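## Task

Type the letters J, A, B in that order on the keyboard. Each correct letter in sequence counts; hitting a wrong key, or any key after the B, is a failure, and so is pressing the keyboard hard enough to break it. At the end the keyboard must lie flat on the table with its keys facing up, without the robot holding it there, and the grippers must have released and moved away. Knocking anything off the table is also a failure.

## Robot and tools

Robot: two arms, left_arm and right_arm, each with a two-finger gripper and a wrist camera (cam_left_wrist and cam_right_wrist, both 616x616 fisheye images). The arm names do not correspond to image sides. Keys are pressed by touching them with a gripper, usually with the fingers closed so the tips act as a single probe.

Frame: one shared scene frame for both arms. Origin sits on the table surface midway between the arms; +z is up, +x points out across the table, and left_arm is on the +y side. Positions are in metres, orientations are quaternions written w first (qw, qx, qy, qz). The gripper's fingers extend along its own +z axis and open and close along its own y axis. The reported end_effector_position is the spot between the pads when shut; closed fingertips stick out roughly 33 mm past it (about 9 mm when fully open), and closing pushes the tips about 24 mm further out, so keep that margin above the keys. Reported hand positions can be somewhat off, especially at long reach.

The row: every motion command uses a single row of 20 numbers covering both arms, even if only one moves. Order: left x, y, z, qw, qx, qy, qz, left gripper position, force_limit, speed, then the same ten for the right arm. x, y, z and the quaternion are an absolute target pose for that gripper in the scene frame, not an offset. The last three of each half lie in [-1, 1]. position: +1 fully open (140 mm), about -0.8 where pads touch, -1 means close until blocked. force_limit: roughly 14 N at -1, 60 N at 0, 107 N at +1. speed: pad gap rate, roughly 30 mm/s at -1, 140 at 0, 250 at +1. To leave a gripper unchanged, repeat its previous three numbers (a 0 is a real command). To hold an arm still, resend the exact pose from the last result taken before it should stop, every call. To keep an orientation, send the same quaternion each time rather than copying a drifted reading.

Tools:
- execute_actions {actions, pictures}. actions is a list with at most one item. Empty list: just report state. {rows, steps}: 1 to 15 rows, each applied for one step of 1/30 s, the final row repeating to fill steps (default 15, max 15). {steps} alone: a wait of up to 300 steps counted from the previous result, including your reply time. pictures toggles the camera images.
- move {target, speed}: target is one 20-number row; each gripper travels a straight line to its pose, both finishing together, over 0.5 to 10 s (cut off at 10 s). speed is the top path speed in m/s, 0.002 to 0.5, default 0.25; turning is capped at twice that in rad/s. Finger numbers are sent at the start. Paths ignore obstacles and the other arm, and actual hands can lag, drift or overshoot speed, mostly near full extension.
- wait {seconds}: 0 to 10 s, sends nothing new.
- zoom_image {camera, region}: region [x0, y0, x1, y1] in pixels of that camera's last image, at most 504x504; useful to read key letters.
- finished_scene {scene}: give the current scene number; irreversible; the reply says whether the task succeeded and gives the next task.

Limits and refusals: a call is rejected (nothing sent) if any target lies more than 0.6 m from the arm's last reported position along any axis of its gripper. Each step, the commanded pose is clipped to within 70 mm and 16 degrees of the measured pose, so far targets need several actions; after an action an arm continues only toward its last clipped pose. Position wins over orientation if both can't be met. The simulation keeps running while you think and write.

Results: a state line gives each gripper's pose, left_arm then right_arm. object_status: 0 moving, 1 blocked while opening, 2 blocked while closing (a grip), 3 reached the target or pads met. position_measured is in counts, 3 open to 230 closed, not linear. "pose unreachable" and HELD mean the clearance check altered or dropped part of a command. A move adds a "move:" line with its ending (done, off_target, moving, held, fault), the limits that acted (paced = target clipped, held = steps blocked, after which the arm may jump faster than asked) and each gripper's distance to its pose. A "Hand target" line shows where the controller is heading. Torque readings include offsets, friction and noise.

Suggested order: look, zoom on the keyboard to find each key, hover a closed gripper a few cm above the first key, descend slowly (e.g. speed 0.02-0.05) just far enough to press, rise, shift to the next key, repeat. Never touch extra keys.

Avoid: fast or deep presses (a target far beyond contact pushes harder and can break the keyboard), tilting or shoving the keyboard, knocking objects off the table, arms colliding or pressing each other. A torque fault (joint load limits: waist 20, shoulder 20, upper arm roll 18, elbow 18 N m, forearm roll, wrist pitch and wrist roll 12 N m) freezes that arm for 10 s; holding loads heats motors and can trigger an over-temperature stop. Finish by lifting both grippers clear of the keyboard before ending the scene.

Each tool is called by a JSON object that holds its "method" and its "body".

## Session

{"method": "execute_actions", "body": {"actions": []}}

Scene clock: 0.00 s of 4023.00 s.
left_arm: end_effector_position=(+0.3306, +0.4881, +0.3106) position_measured=230 object_status=3 end_effector_quat_wxyz=(+0.126, +0.596, +0.535, -0.585) | right_arm: end_effector_position=(+0.5808, -0.4505, +0.4179) position_measured=230 object_status=3 end_effector_quat_wxyz=(-0.009, +0.918, -0.396, +0.005)
Joint positions: left_arm=[ 0.623  0.477  0.129 -1.547 -0.286  0.753 -2.297] | right_arm=[-0.006 -0.015  0.001 -1.579  0.013  1.581 -0.794]
Joint velocities: left_arm=[ 0.001 -0.    -0.001 -0.    -0.001  0.     0.   ] | right_arm=[-0.    -0.001  0.002  0.     0.001  0.001 -0.001]
Joint torques (N m, as the joint torque sensors report them, + toward a larger angle): no reading
External joint torques (N m, as the arm's controller estimates them; a push from outside toward a larger angle lowers the number): no reading
Hand target (left_arm): +0.331, +0.488, +0.311; +0.126, +0.596, +0.535, -0.585
Hand target (right_arm): +0.581, -0.450, +0.418; -0.009, +0.918, -0.396, +0.005

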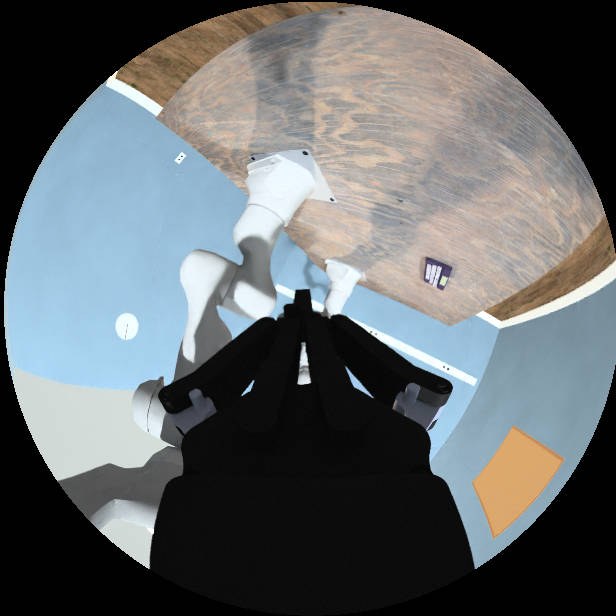

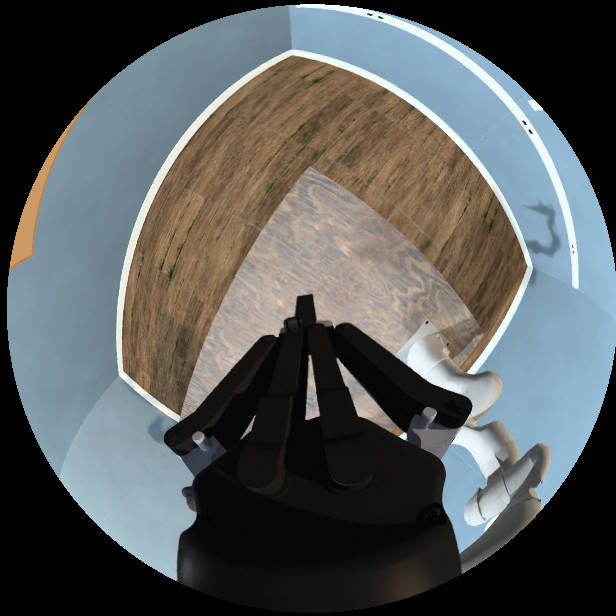

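{"method": "move", "body": {"target": [0.3306,0.4881,0.3106,0.126,0.596,0.535,-0.585,-1,0,0,0.35,-0.3,0.35,0,1,0,0,-1,0,0]}}

Scene clock: 4.03 s of 4023.00 s.
left_arm: end_effector_position=(+0.3306, +0.4881, +0.3106) position_measured=233 object_status=3 end_effector_quat_wxyz=(+0.126, +0.596, +0.535, -0.585) | right_arm: end_effector_position=(+0.3493, -0.2989, +0.3469) position_measured=233 object_status=3 end_effector_quat_wxyz=(-0.002, +1.000, -0.007, -0.004)
Joint positions: left_arm=[ 0.623  0.477  0.129 -1.547 -0.286  0.753 -2.297] | right_arm=[ 0.363 -0.658  0.045 -2.357  0.034  1.693 -1.197]
Joint velocities: left_arm=[-0.     0.     0.002 -0.     0.     0.     0.001] | right_arm=[ 0.004 -0.001 -0.003 -0.    -0.002  0.001 -0.026]
Joint torques (N m, as the joint torque sensors report them, + toward a larger angle): left_arm=[ -0.05 -42.51   1.2   18.48   0.03  -1.61   0.06] | right_arm=[  1.36 -10.06  -2.04  21.84   0.35   2.92  -0.38]
External joint torques (N m, as the arm's controller estimates them; a push from outside toward a larger angle lowers the number): left_arm=[-0.22 -0.01 -0.63 -1.47 -0.11 -0.03  0.1 ] | right_arm=[ 1.34 -0.81 -0.71 -2.37 -0.51  0.41 -0.38]
Hand target (left_arm): +0.331, +0.488, +0.311; +0.126, +0.596, +0.535, -0.585
Hand target (right_arm): +0.350, -0.299, +0.347; -0.002, +1.000, -0.001, -0.003
Off the commanded pose (left_arm): 0.000 m, 0 deg.
Off the commanded pose (right_arm): 0.003 m, 1 deg.
move: done

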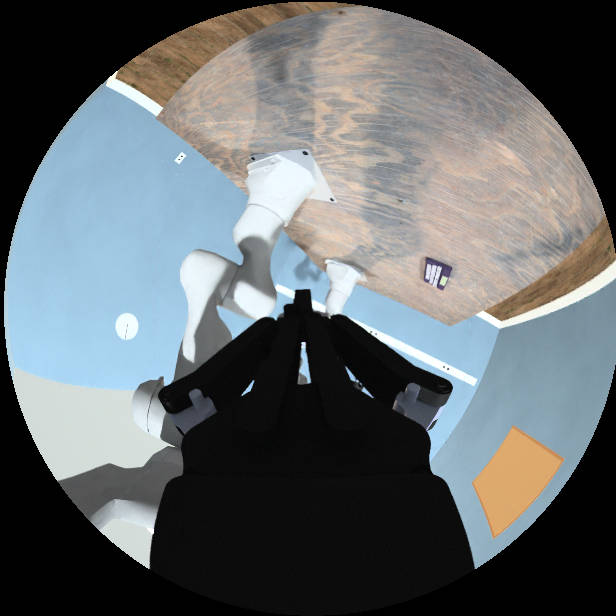

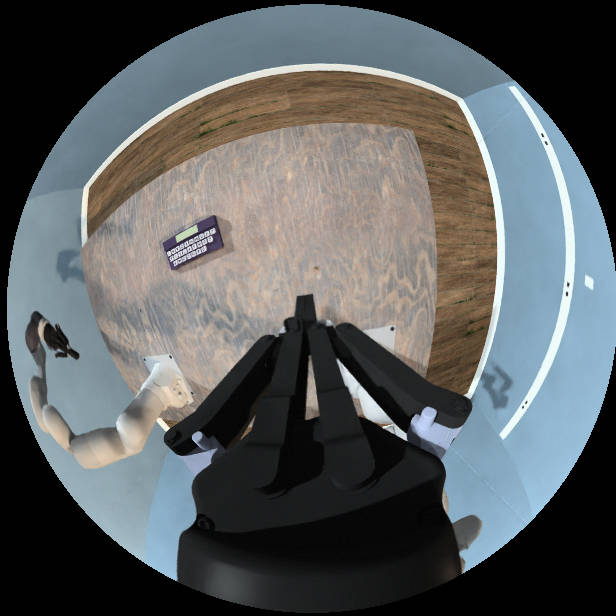

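{"method": "move", "body": {"target": [0.3306,0.4881,0.3106,0.126,0.596,0.535,-0.585,-1,0,0,0.38,0.03,0.15,0,1,0,0,-1,0,0]}}

{"method": "zoom_image", "body": {"camera": "cam_right_wrist", "region": [100,60,500,360]}}

Scene clock: 10.13 s of 4023.00 s.
left_arm: end_effector_position=(+0.3306, +0.4881, +0.3106) position_measured=233 object_status=3 end_effector_quat_wxyz=(+0.126, +0.596, +0.535, -0.585) | right_arm: end_effector_position=(+0.3803, +0.0287, +0.1533) position_measured=233 object_status=3 end_effector_quat_wxyz=(+0.000, +1.000, +0.004, -0.004)
Joint positions: left_arm=[ 0.623  0.477  0.129 -1.547 -0.286  0.753 -2.297] | right_arm=[ 0.532  0.191  0.433 -2.02  -0.09   2.187 -0.601]
Joint velocities: left_arm=[ 0.001 -0.     0.    -0.001  0.001 -0.    -0.   ] | right_arm=[ 0.     0.001  0.     0.002 -0.002  0.     0.033]
Joint torques (N m, as the joint torque sensors report them, + toward a larger angle): left_arm=[ -0.38 -42.17   1.23  18.51   0.03  -1.6    0.02] | right_arm=[  0.95 -31.78   2.54  22.73  -0.33   2.5    0.17]
External joint torques (N m, as the arm's controller estimates them; a push from outside toward a larger angle lowers the number): left_arm=[-0.25  0.31 -0.36 -1.42 -0.07  0.    0.06] | right_arm=[ 0.84  1.97 -0.3  -0.25 -1.01 -0.01  0.18]
Hand target (left_arm): +0.331, +0.488, +0.311; +0.126, +0.596, +0.535, -0.585
Hand target (right_arm): +0.381, +0.029, +0.153; +0.001, +1.000, -0.002, -0.003
Off the commanded pose (left_arm): 0.000 m, 0 deg.
Off the commanded pose (right_arm): 0.004 m, 1 deg.
After step 90, 0.60 s passed at rest.
move: off_target (right_arm)

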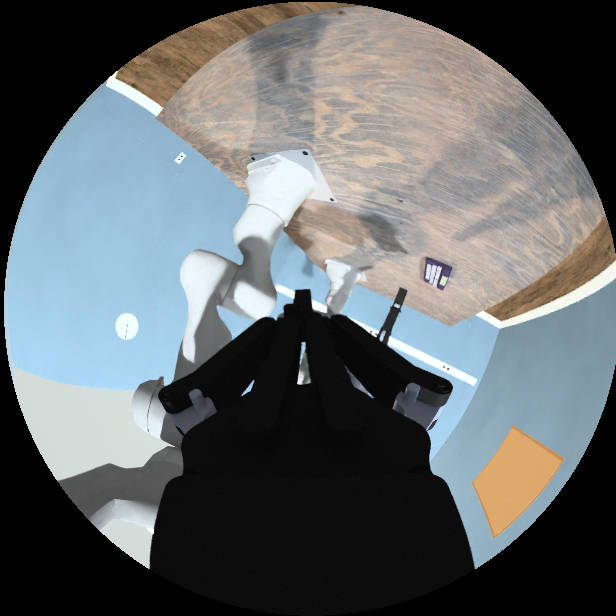

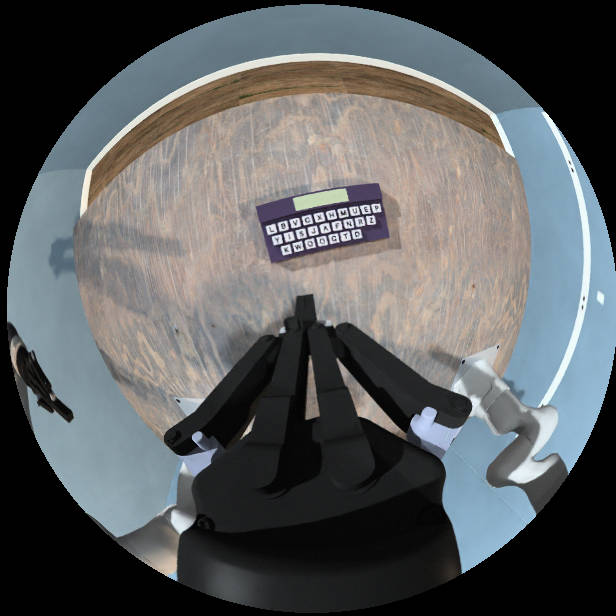

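Region (100, 60, 500, 360) of cam_right_wrist's 616x616 image, scaled by 1.260, with more detail than that image has; it fills the top 378 rows of this view, and the rest is white.

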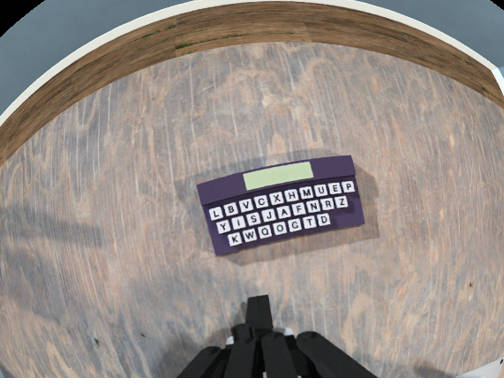

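{"method": "move", "body": {"target": [0.3306,0.4881,0.3106,0.126,0.596,0.535,-0.585,-1,0,0,0.44,0.02,0.075,0,0.995,0.096,0,-1,0,0], "speed": 0.1}}

{"method": "zoom_image", "body": {"camera": "cam_right_wrist", "region": [150,120,470,360]}}

Scene clock: 14.97 s of 4023.00 s.
left_arm: end_effector_position=(+0.3306, +0.4881, +0.3106) position_measured=233 object_status=3 end_effector_quat_wxyz=(+0.126, +0.596, +0.535, -0.585) | right_arm: end_effector_position=(+0.4397, +0.0186, +0.0753) position_measured=233 object_status=3 end_effector_quat_wxyz=(+0.002, +0.996, +0.089, -0.001)
Joint positions: left_arm=[ 0.623  0.477  0.129 -1.547 -0.286  0.753 -2.297] | right_arm=[ 0.471  0.399  0.418 -1.959 -0.216  2.31  -0.775]
Joint velocities: left_arm=[-0.001 -0.001  0.002  0.    -0.001  0.    -0.001] | right_arm=[ 0.    -0.    -0.     0.001  0.001  0.004 -0.028]
Joint torques (N m, as the joint torque sensors report them, + toward a larger angle): left_arm=[ -0.34 -42.19   0.73  18.47  -0.03  -1.6    0.08] | right_arm=[ -1.02 -37.2    7.61  21.17  -0.19   2.85  -0.3 ]
External joint torques (N m, as the arm's controller estimates them; a push from outside toward a larger angle lowers the number): left_arm=[-0.36  0.37 -0.98 -1.52 -0.14 -0.01  0.13] | right_arm=[-1.05  1.78  2.15 -0.34 -0.81  0.33 -0.3 ]
Hand target (left_arm): +0.331, +0.488, +0.311; +0.126, +0.596, +0.535, -0.585
Hand target (right_arm): +0.441, +0.020, +0.076; +0.000, +0.995, +0.096, +0.000
Off the commanded pose (left_arm): 0.000 m, 0 deg.
Off the commanded pose (right_arm): 0.001 m, 1 deg.
After step 90, 0.23 s passed at rest.
move: done

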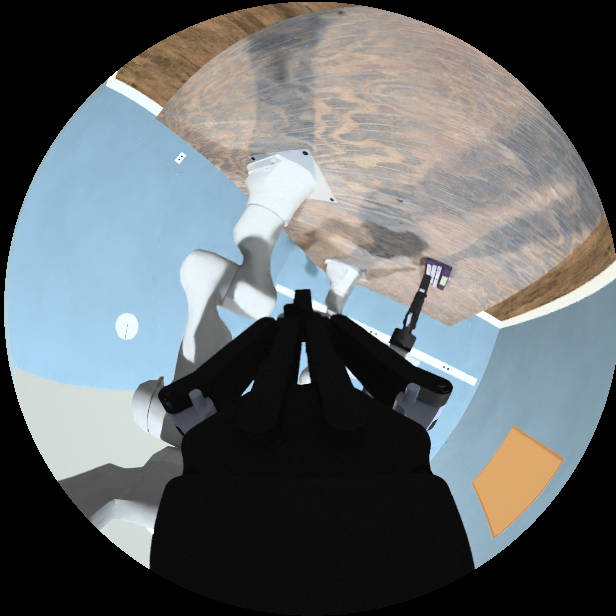

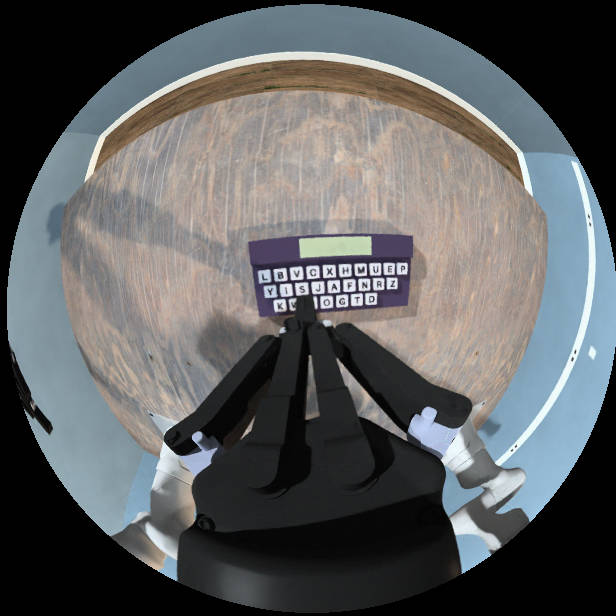

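Region (150, 120, 470, 360) of cam_right_wrist's 616x616 image, scaled by 1.575, with more detail than that image has; it fills the top 378 rows of this view, and the rest is white.

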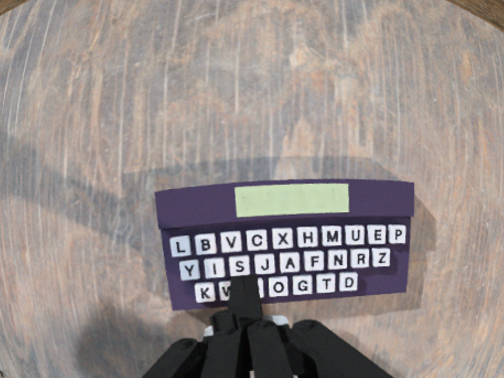

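{"method": "move", "body": {"target": [0.3306,0.4881,0.3106,0.126,0.596,0.535,-0.585,-1,0,0,0.459,0.008,0.068,0.021,0.978,0.12,-0.173,-1,0,0], "speed": 0.1}}

{"method": "zoom_image", "body": {"camera": "cam_right_wrist", "region": [150,120,470,360]}}

Scene clock: 25.83 s of 4023.00 s.
left_arm: end_effector_position=(+0.3306, +0.4881, +0.3106) position_measured=233 object_status=3 end_effector_quat_wxyz=(+0.126, +0.596, +0.535, -0.585) | right_arm: end_effector_position=(+0.4605, +0.0094, +0.0682) position_measured=233 object_status=3 end_effector_quat_wxyz=(+0.020, +0.978, +0.116, -0.170)
Joint positions: left_arm=[ 0.623  0.477  0.129 -1.547 -0.286  0.753 -2.297] | right_arm=[ 0.4    0.724  0.465 -1.463 -0.132  1.824 -0.983]
Joint velocities: left_arm=[-0.     0.001 -0.001  0.001 -0.    -0.001 -0.   ] | right_arm=[ 0.001  0.001  0.     0.002  0.    -0.015 -0.012]
Joint torques (N m, as the joint torque sensors report them, + toward a larger angle): left_arm=[  0.   -42.24   0.85  18.21  -0.03  -1.62   0.02] | right_arm=[ -0.54 -45.44  12.01  21.44   1.32   1.32  -0.32]
External joint torques (N m, as the arm's controller estimates them; a push from outside toward a larger angle lowers the number): left_arm=[ 0.25  0.08 -0.65 -1.66 -0.12 -0.03  0.07] | right_arm=[-0.6   2.57  2.26 -0.19  0.29 -0.37 -0.31]
Hand target (left_arm): +0.331, +0.488, +0.311; +0.126, +0.596, +0.535, -0.585
Hand target (right_arm): +0.459, +0.010, +0.068; +0.019, +0.977, +0.121, -0.173
Off the commanded pose (left_arm): 0.000 m, 0 deg.
Off the commanded pose (right_arm): 0.002 m, 1 deg.
After step 90, 5.50 s passed at rest.
move: done

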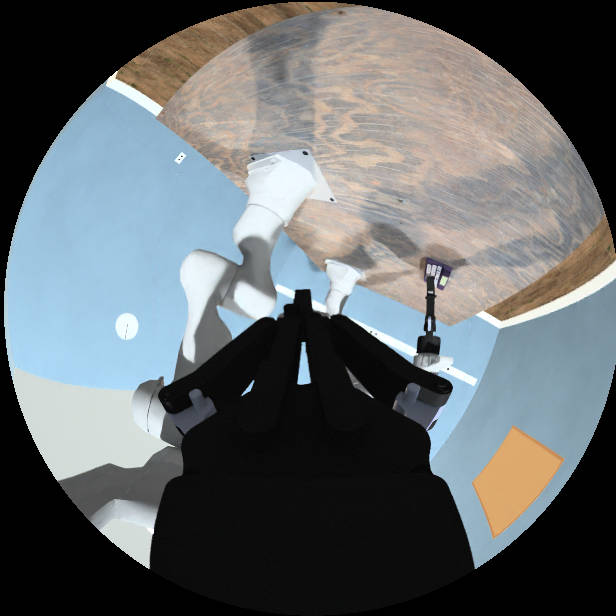

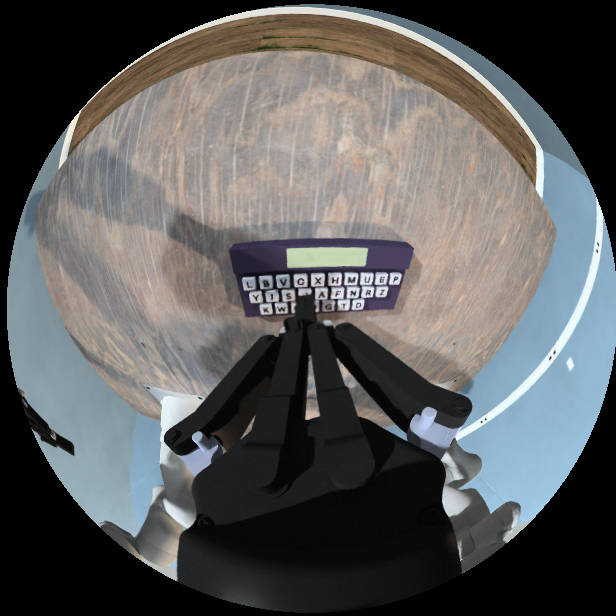

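Region (150, 120, 470, 360) of cam_right_wrist's 616x616 image, scaled by 1.575, with more detail than that image has; it fills the top 378 rows of this view, and the rest is white.

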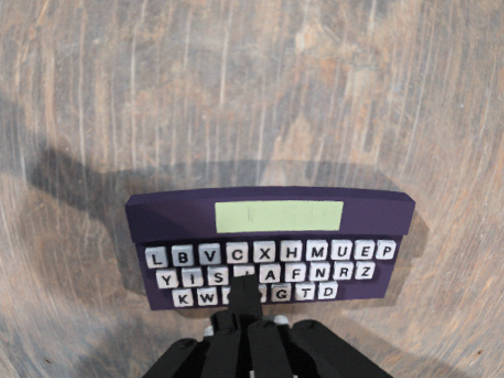

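{"method": "move", "body": {"target": [0.3306,0.4881,0.3106,0.126,0.596,0.535,-0.585,-1,0,0,0.4546,0.0075,0.062,0.021,0.978,0.12,-0.173,-1,0,0], "speed": 0.02}}

{"method": "zoom_image", "body": {"camera": "cam_right_wrist", "region": [150,120,470,360]}}

{"method": "zoom_image", "body": {"camera": "cam_left_wrist", "region": [390,240,470,320]}}

Scene clock: 28.97 s of 4023.00 s.
left_arm: end_effector_position=(+0.3306, +0.4881, +0.3106) position_measured=233 object_status=3 end_effector_quat_wxyz=(+0.126, +0.596, +0.535, -0.585) | right_arm: end_effector_position=(+0.4538, +0.0068, +0.0613) position_measured=233 object_status=3 end_effector_quat_wxyz=(+0.023, +0.977, +0.120, -0.174)
Joint positions: left_arm=[ 0.623  0.477  0.129 -1.547 -0.286  0.753 -2.297] | right_arm=[ 0.4    0.722  0.465 -1.486 -0.132  1.835 -0.986]
Joint velocities: left_arm=[ 0.     0.001  0.     0.    -0.001 -0.     0.001] | right_arm=[-0.    -0.002 -0.002 -0.002 -0.002  0.01   0.001]
Joint torques (N m, as the joint torque sensors report them, + toward a larger angle): left_arm=[ -0.22 -42.8    1.02  18.    -0.03  -1.59   0.05] | right_arm=[ -0.87 -47.85  11.21  19.1    1.22   2.01  -0.1 ]
External joint torques (N m, as the arm's controller estimates them; a push from outside toward a larger angle lowers the number): left_arm=[-0.21 -0.57 -0.66 -1.82 -0.15 -0.01  0.1 ] | right_arm=[-0.79 -0.03  1.49 -2.42  0.21  0.34 -0.09]
Hand target (left_arm): +0.331, +0.488, +0.311; +0.126, +0.596, +0.535, -0.585
Hand target (right_arm): +0.455, +0.007, +0.062; +0.021, +0.977, +0.120, -0.173
Off the commanded pose (left_arm): 0.000 m, 0 deg.
Off the commanded pose (right_arm): 0.001 m, 0 deg.
move: done

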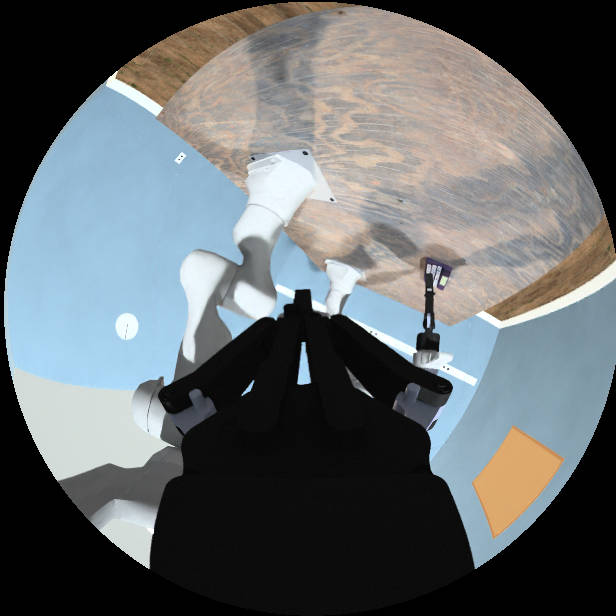

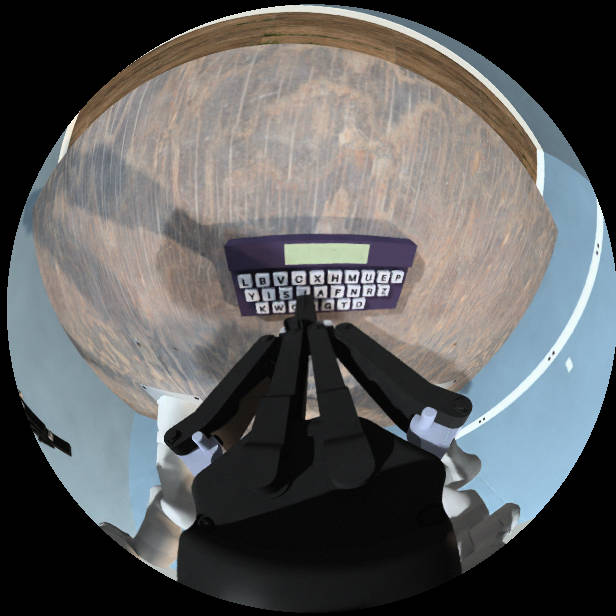

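Region (150, 120, 470, 360) of cam_right_wrist's 616x616 image, scaled by 1.575, with more detail than that image has; it fills the top 378 rows of this view, and the rest is white.

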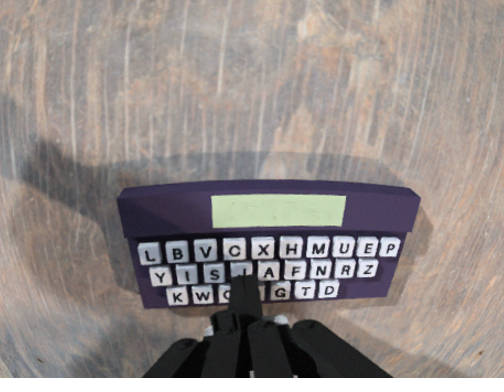

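Region (390, 240, 470, 320) of cam_left_wrist's 616x616 image, scaled by 6.300, with more detail than that image has.

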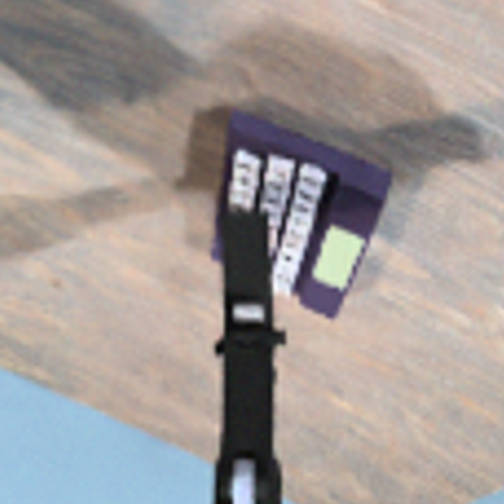

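Shift 2.5 mm left, straight down.

{"method": "move", "body": {"target": [0.3306,0.4881,0.3106,0.126,0.596,0.535,-0.585,-1,0,0,0.4535,0.010,0.057,0.021,0.978,0.12,-0.173,-1,0,0], "speed": 0.02}}

{"method": "zoom_image", "body": {"camera": "cam_right_wrist", "region": [150,120,470,360]}}

Scene clock: 31.77 s of 4023.00 s.
left_arm: end_effector_position=(+0.3306, +0.4881, +0.3106) position_measured=233 object_status=3 end_effector_quat_wxyz=(+0.126, +0.596, +0.535, -0.585) | right_arm: end_effector_position=(+0.4534, +0.0087, +0.0580) position_measured=233 object_status=3 end_effector_quat_wxyz=(+0.021, +0.977, +0.121, -0.174)
Joint positions: left_arm=[ 0.623  0.477  0.129 -1.547 -0.286  0.753 -2.297] | right_arm=[ 0.402  0.728  0.465 -1.486 -0.132  1.843 -0.986]
Joint velocities: left_arm=[-0.     0.     0.001  0.     0.    -0.     0.002] | right_arm=[ 0.     0.001 -0.001  0.    -0.001  0.003  0.   ]
Joint torques (N m, as the joint torque sensors report them, + toward a larger angle): left_arm=[ -0.5  -42.34   0.99  18.08  -0.05  -1.59   0.05] | right_arm=[  1.74 -45.14  10.34  20.78   0.6    2.09  -0.01]
External joint torques (N m, as the arm's controller estimates them; a push from outside toward a larger angle lowers the number): left_arm=[-0.62  0.13 -0.8  -1.85 -0.18  0.    0.1 ] | right_arm=[ 1.8   2.59  0.58 -0.6  -0.4   0.43  0.  ]
Hand target (left_arm): +0.331, +0.488, +0.311; +0.126, +0.596, +0.535, -0.585
Hand target (right_arm): +0.454, +0.010, +0.057; +0.021, +0.977, +0.120, -0.173
Off the commanded pose (left_arm): 0.000 m, 0 deg.
Off the commanded pose (right_arm): 0.002 m, 0 deg.
move: done

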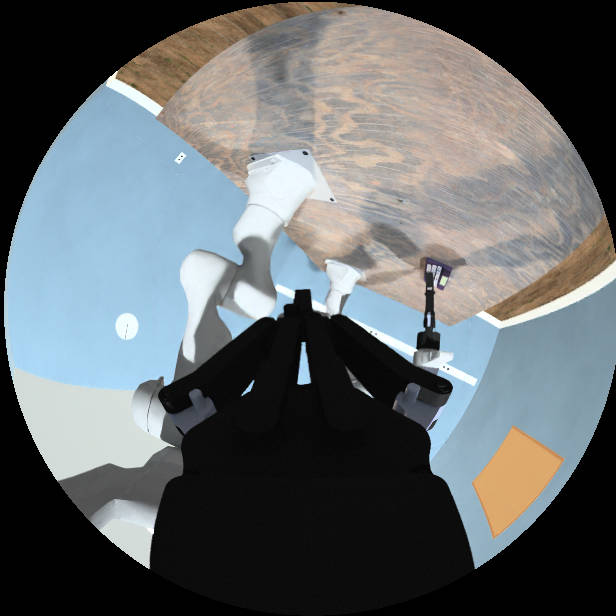

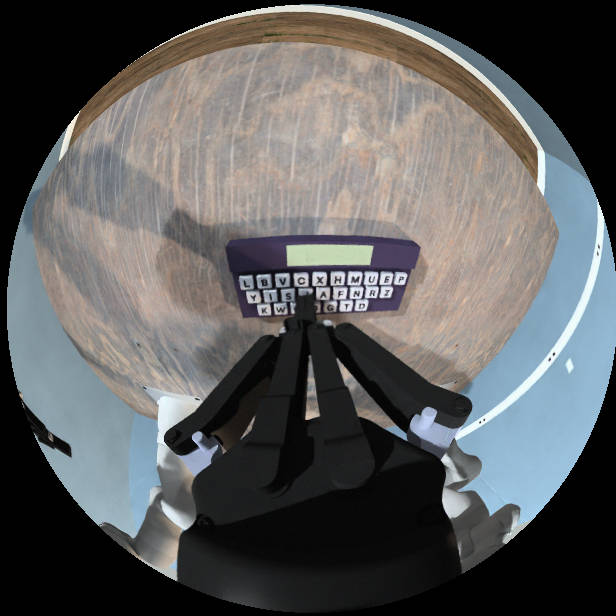

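Region (150, 120, 470, 360) of cam_right_wrist's 616x616 image, scaled by 1.575, with more detail than that image has; it fills the top 378 rows of this view, and the rest is white.

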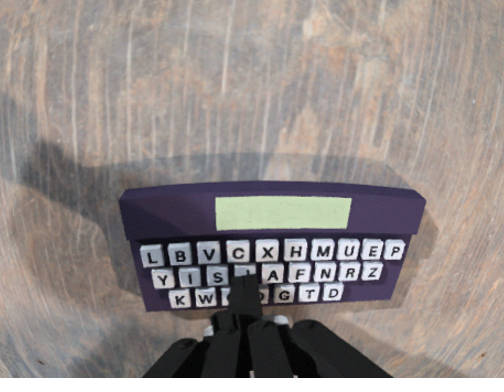

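{"method": "move", "body": {"target": [0.3306,0.4881,0.3106,0.126,0.596,0.535,-0.585,-1,0,0,0.4525,0.009,0.053,0.021,0.978,0.12,-0.173,-1,0,0], "speed": 0.02}}

{"method": "zoom_image", "body": {"camera": "cam_right_wrist", "region": [150,120,470,360]}}

Scene clock: 34.67 s of 4023.00 s.
left_arm: end_effector_position=(+0.3306, +0.4881, +0.3106) position_measured=233 object_status=3 end_effector_quat_wxyz=(+0.126, +0.596, +0.535, -0.585) | right_arm: end_effector_position=(+0.4527, +0.0094, +0.0559) position_measured=233 object_status=3 end_effector_quat_wxyz=(+0.020, +0.977, +0.121, -0.173)
Joint positions: left_arm=[ 0.623  0.477  0.129 -1.547 -0.286  0.753 -2.297] | right_arm=[ 0.402  0.728  0.465 -1.492 -0.132  1.851 -0.986]
Joint velocities: left_arm=[-0.001  0.001 -0.     0.001  0.001 -0.    -0.001] | right_arm=[ 0.001 -0.002  0.     0.     0.002  0.001 -0.   ]
Joint torques (N m, as the joint torque sensors report them, + toward a larger angle): left_arm=[ -0.24 -42.19   0.84  18.27  -0.02  -1.58   0.05] | right_arm=[  0.74 -45.09   9.89  18.36   0.44   2.46   0.03]
External joint torques (N m, as the arm's controller estimates them; a push from outside toward a larger angle lowers the number): left_arm=[-0.18  0.19 -0.81 -1.65 -0.14  0.01  0.09] | right_arm=[ 0.69  2.78  0.01 -3.07 -0.57  0.77  0.04]
Hand target (left_arm): +0.331, +0.488, +0.311; +0.126, +0.596, +0.535, -0.585
Hand target (right_arm): +0.453, +0.009, +0.053; +0.021, +0.977, +0.120, -0.173
Off the commanded pose (left_arm): 0.000 m, 0 deg.
Off the commanded pose (right_arm): 0.003 m, 0 deg.
move: done

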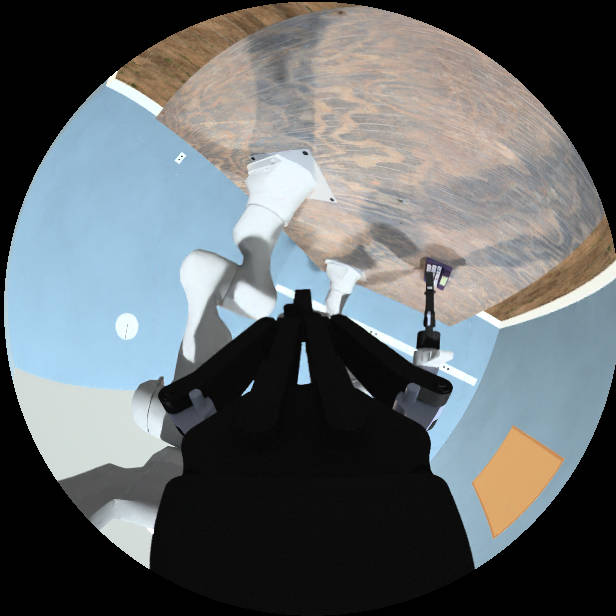

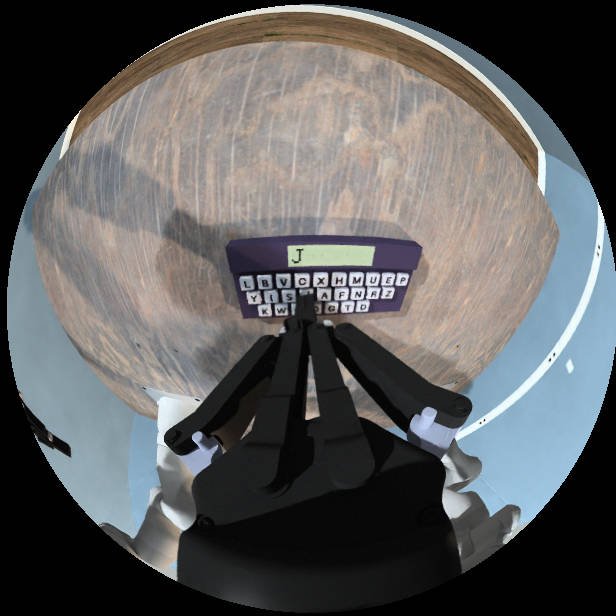

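Region (150, 120, 470, 360) of cam_right_wrist's 616x616 image, scaled by 1.575, with more detail than that image has; it fills the top 378 rows of this view, and the rest is white.

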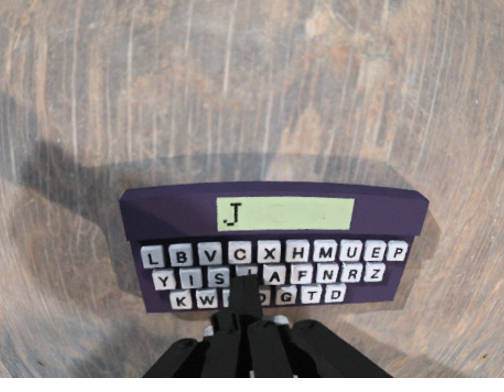

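{"method": "move", "body": {"target": [0.3306,0.4881,0.3106,0.126,0.596,0.535,-0.585,-1,0,0,0.4525,0.009,0.064,0.021,0.978,0.12,-0.173,-1,0,0], "speed": 0.03}}

{"method": "move", "body": {"target": [0.3306,0.4881,0.3106,0.126,0.596,0.535,-0.585,-1,0,0,0.4577,-0.010,0.061,0.021,0.978,0.12,-0.173,-1,0,0], "speed": 0.03}}

{"method": "zoom_image", "body": {"camera": "cam_right_wrist", "region": [150,120,470,360]}}

Scene clock: 38.13 s of 4023.00 s.
left_arm: end_effector_position=(+0.3306, +0.4881, +0.3106) position_measured=233 object_status=3 end_effector_quat_wxyz=(+0.126, +0.596, +0.535, -0.585) | right_arm: end_effector_position=(+0.4533, +0.0085, +0.0624) position_measured=233 object_status=3 end_effector_quat_wxyz=(+0.022, +0.977, +0.121, -0.172)
Joint positions: left_arm=[ 0.623  0.477  0.129 -1.547 -0.286  0.753 -2.297] | right_arm=[ 0.402  0.716  0.465 -1.492 -0.131  1.842 -0.986]
Joint velocities: left_arm=[ 0.001  0.     0.001  0.001 -0.001  0.    -0.   ] | right_arm=[-0.    -0.    -0.001 -0.001  0.001 -0.006  0.001]
Joint torques (N m, as the joint torque sensors report them, + toward a larger angle): left_arm=[ -0.7  -42.76   1.58  18.22   0.    -1.62   0.08] | right_arm=[ -0.42 -46.94  11.14  21.1    1.75   1.3   -0.02]
External joint torques (N m, as the arm's controller estimates them; a push from outside toward a larger angle lowers the number): left_arm=[-0.81 -0.31 -0.21 -1.69 -0.13 -0.03  0.13] | right_arm=[-0.3   0.48  1.57 -0.29  0.75 -0.37 -0.01]
Hand target (left_arm): +0.331, +0.488, +0.311; +0.126, +0.596, +0.535, -0.585
Hand target (right_arm): +0.452, +0.009, +0.064; +0.021, +0.977, +0.120, -0.173
Off the commanded pose (left_arm): 0.000 m, 0 deg.
Off the commanded pose (right_arm): 0.002 m, 0 deg.
move: done

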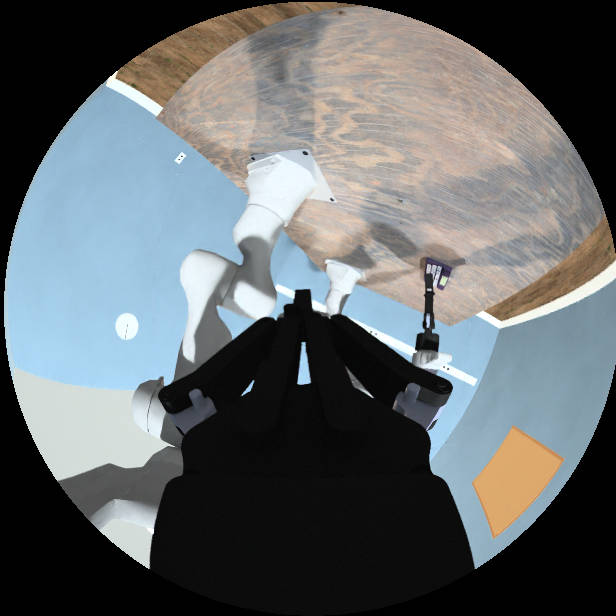

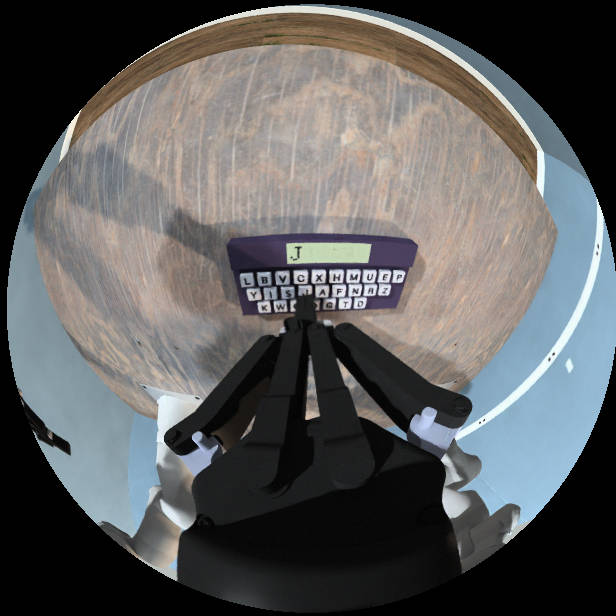

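Scene clock: 39.07 s of 4023.00 s.
left_arm: end_effector_position=(+0.3306, +0.4881, +0.3106) position_measured=233 object_status=3 end_effector_quat_wxyz=(+0.126, +0.596, +0.535, -0.585) | right_arm: end_effector_position=(+0.4579, -0.0114, +0.0601) position_measured=233 object_status=3 end_effector_quat_wxyz=(+0.024, +0.978, +0.116, -0.174)
Joint positions: left_arm=[ 0.623  0.477  0.129 -1.547 -0.286  0.753 -2.297] | right_arm=[ 0.368  0.693  0.465 -1.537 -0.131  1.855 -1.001]
Joint velocities: left_arm=[ 0.001  0.     0.001  0.    -0.001  0.001 -0.   ] | right_arm=[-0.    -0.001  0.001 -0.005 -0.001  0.006 -0.01 ]
Joint torques (N m, as the joint torque sensors report them, + toward a larger angle): left_arm=[ -0.32 -42.58   1.41  18.47  -0.05  -1.65   0.08] | right_arm=[ -1.05 -46.3   12.54  19.68   1.14   2.02  -0.31]
External joint torques (N m, as the arm's controller estimates them; a push from outside toward a larger angle lowers the number): left_arm=[-0.34 -0.11 -0.3  -1.45 -0.16 -0.06  0.13] | right_arm=[-1.12  0.49  3.   -1.66  0.16  0.37 -0.3 ]
Hand target (left_arm): +0.331, +0.488, +0.311; +0.126, +0.596, +0.535, -0.585
Hand target (right_arm): +0.458, -0.010, +0.061; +0.021, +0.977, +0.120, -0.173
Off the commanded pose (left_arm): 0.000 m, 0 deg.
Off the commanded pose (right_arm): 0.002 m, 1 deg.
move: done

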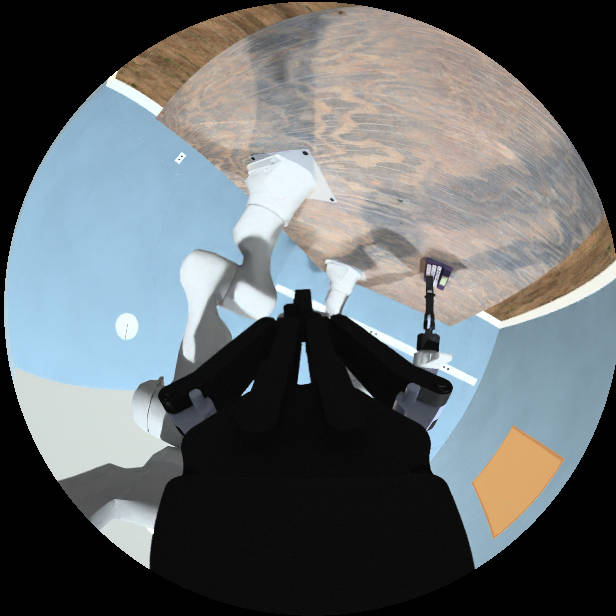

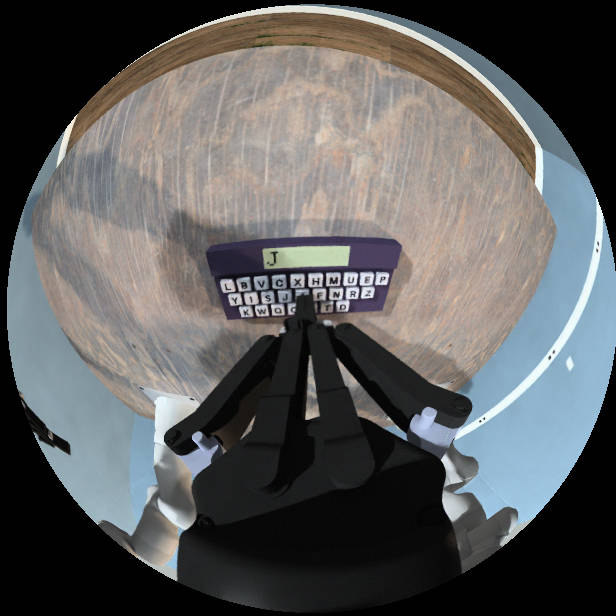

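Region (150, 120, 470, 360) of cam_right_wrist's 616x616 image, scaled by 1.575, with more detail than that image has; it fills the top 378 rows of this view, and the rest is white.

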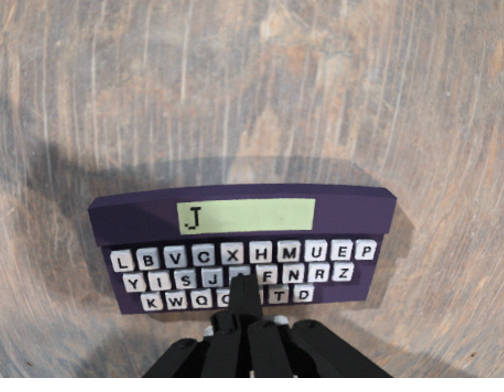

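{"method": "move", "body": {"target": [0.3306,0.4881,0.3106,0.126,0.596,0.535,-0.585,-1,0,0,0.4555,-0.0075,0.061,0.021,0.978,0.12,-0.173,-1,0,0], "speed": 0.02}}

{"method": "zoom_image", "body": {"camera": "cam_right_wrist", "region": [150,120,470,360]}}

Scene clock: 41.70 s of 4023.00 s.
left_arm: end_effector_position=(+0.3306, +0.4881, +0.3106) position_measured=233 object_status=3 end_effector_quat_wxyz=(+0.126, +0.596, +0.535, -0.585) | right_arm: end_effector_position=(+0.4574, -0.0104, +0.0603) position_measured=233 object_status=3 end_effector_quat_wxyz=(+0.023, +0.977, +0.118, -0.173)
Joint positions: left_arm=[ 0.623  0.477  0.129 -1.547 -0.286  0.753 -2.297] | right_arm=[ 0.368  0.693  0.467 -1.537 -0.131  1.856 -1.004]
Joint velocities: left_arm=[-0.002 -0.    -0.001 -0.    -0.    -0.    -0.   ] | right_arm=[-0.     0.     0.001 -0.    -0.     0.    -0.001]
Joint torques (N m, as the joint torque sensors report them, + toward a larger angle): left_arm=[ -0.28 -42.28   1.23  18.45  -0.02  -1.66   0.1 ] | right_arm=[  1.18 -46.34  11.82  19.61   1.41   2.04  -0.13]
External joint torques (N m, as the arm's controller estimates them; a push from outside toward a larger angle lowers the number): left_arm=[-0.1   0.18 -0.33 -1.48 -0.12 -0.07  0.15] | right_arm=[ 1.26  0.49  2.31 -1.78  0.43  0.38 -0.12]
Hand target (left_arm): +0.331, +0.488, +0.311; +0.126, +0.596, +0.535, -0.585
Hand target (right_arm): +0.455, -0.008, +0.061; +0.021, +0.977, +0.120, -0.173
Off the commanded pose (left_arm): 0.000 m, 0 deg.
Off the commanded pose (right_arm): 0.004 m, 0 deg.
move: off_target (right_arm)

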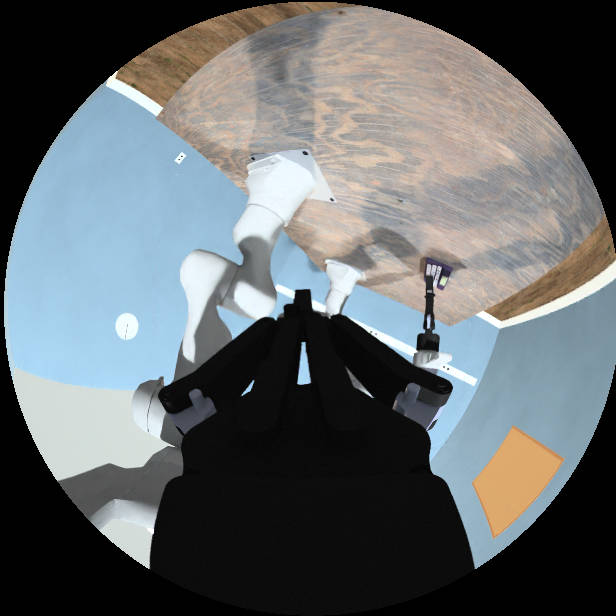

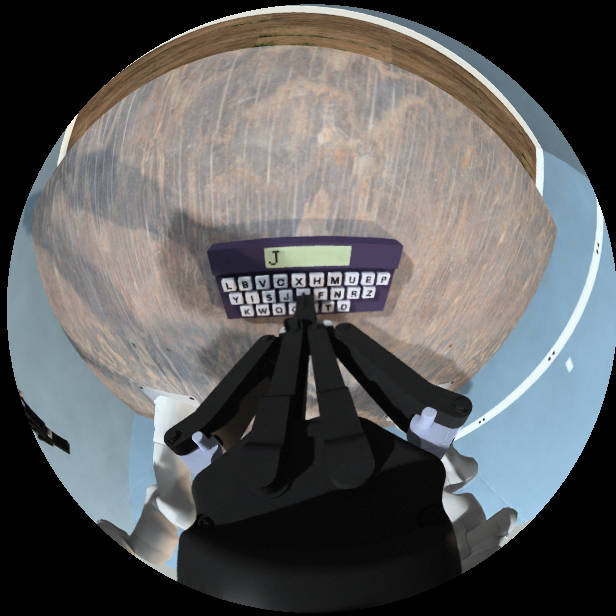

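Region (150, 120, 470, 360) of cam_right_wrist's 616x616 image, scaled by 1.575, with more detail than that image has; it fills the top 378 rows of this view, and the rest is white.

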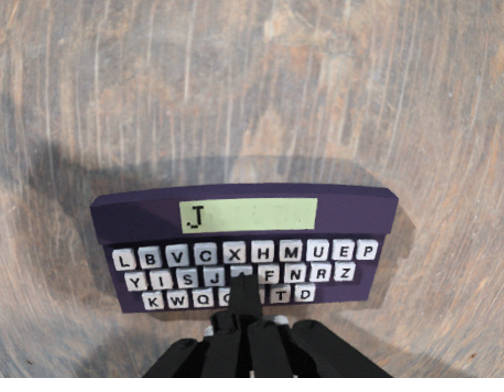

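Friction; push further.

{"method": "move", "body": {"target": [0.3306,0.4881,0.3106,0.126,0.596,0.535,-0.585,-1,0,0,0.4542,-0.0058,0.061,0.021,0.978,0.12,-0.173,-1,0,0], "speed": 0.02}}

{"method": "zoom_image", "body": {"camera": "cam_right_wrist", "region": [150,120,470,360]}}

Scene clock: 44.70 s of 4023.00 s.
left_arm: end_effector_position=(+0.3306, +0.4881, +0.3106) position_measured=233 object_status=3 end_effector_quat_wxyz=(+0.126, +0.596, +0.535, -0.585) | right_arm: end_effector_position=(+0.4560, -0.0088, +0.0604) position_measured=233 object_status=3 end_effector_quat_wxyz=(+0.023, +0.977, +0.120, -0.173)
Joint positions: left_arm=[ 0.623  0.477  0.129 -1.547 -0.286  0.753 -2.297] | right_arm=[ 0.37   0.693  0.468 -1.537 -0.131  1.856 -1.004]
Joint velocities: left_arm=[ 0.     0.002  0.001  0.001  0.001 -0.001 -0.001] | right_arm=[ 0.001  0.001  0.    -0.001  0.     0.     0.   ]
Joint torques (N m, as the joint torque sensors report them, + toward a larger angle): left_arm=[ -0.34 -42.3    1.01  18.27  -0.03  -1.57   0.  ] | right_arm=[  1.24 -46.11  11.66  19.6    1.6    2.04   0.04]
External joint torques (N m, as the arm's controller estimates them; a push from outside toward a larger angle lowers the number): left_arm=[-0.37  0.07 -0.71 -1.61 -0.15  0.03  0.05] | right_arm=[ 1.12  0.62  2.03 -1.7   0.62  0.39  0.05]
Hand target (left_arm): +0.331, +0.488, +0.311; +0.126, +0.596, +0.535, -0.585
Hand target (right_arm): +0.454, -0.006, +0.061; +0.021, +0.977, +0.120, -0.173
Off the commanded pose (left_arm): 0.000 m, 0 deg.
Off the commanded pose (right_arm): 0.004 m, 0 deg.
move: off_target (right_arm)

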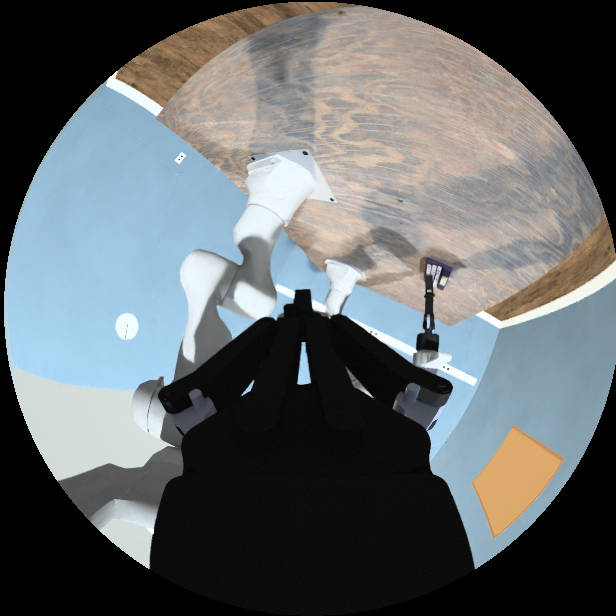

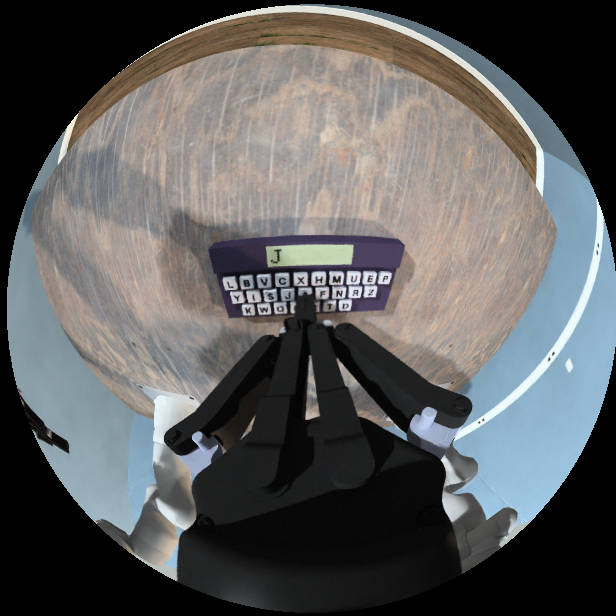

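Region (150, 120, 470, 360) of cam_right_wrist's 616x616 image, scaled by 1.575, with more detail than that image has; it fills the top 378 rows of this view, and the rest is white.

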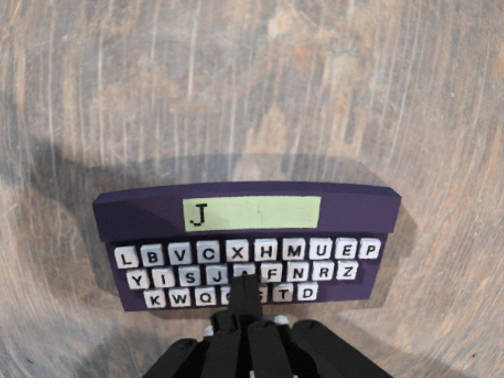

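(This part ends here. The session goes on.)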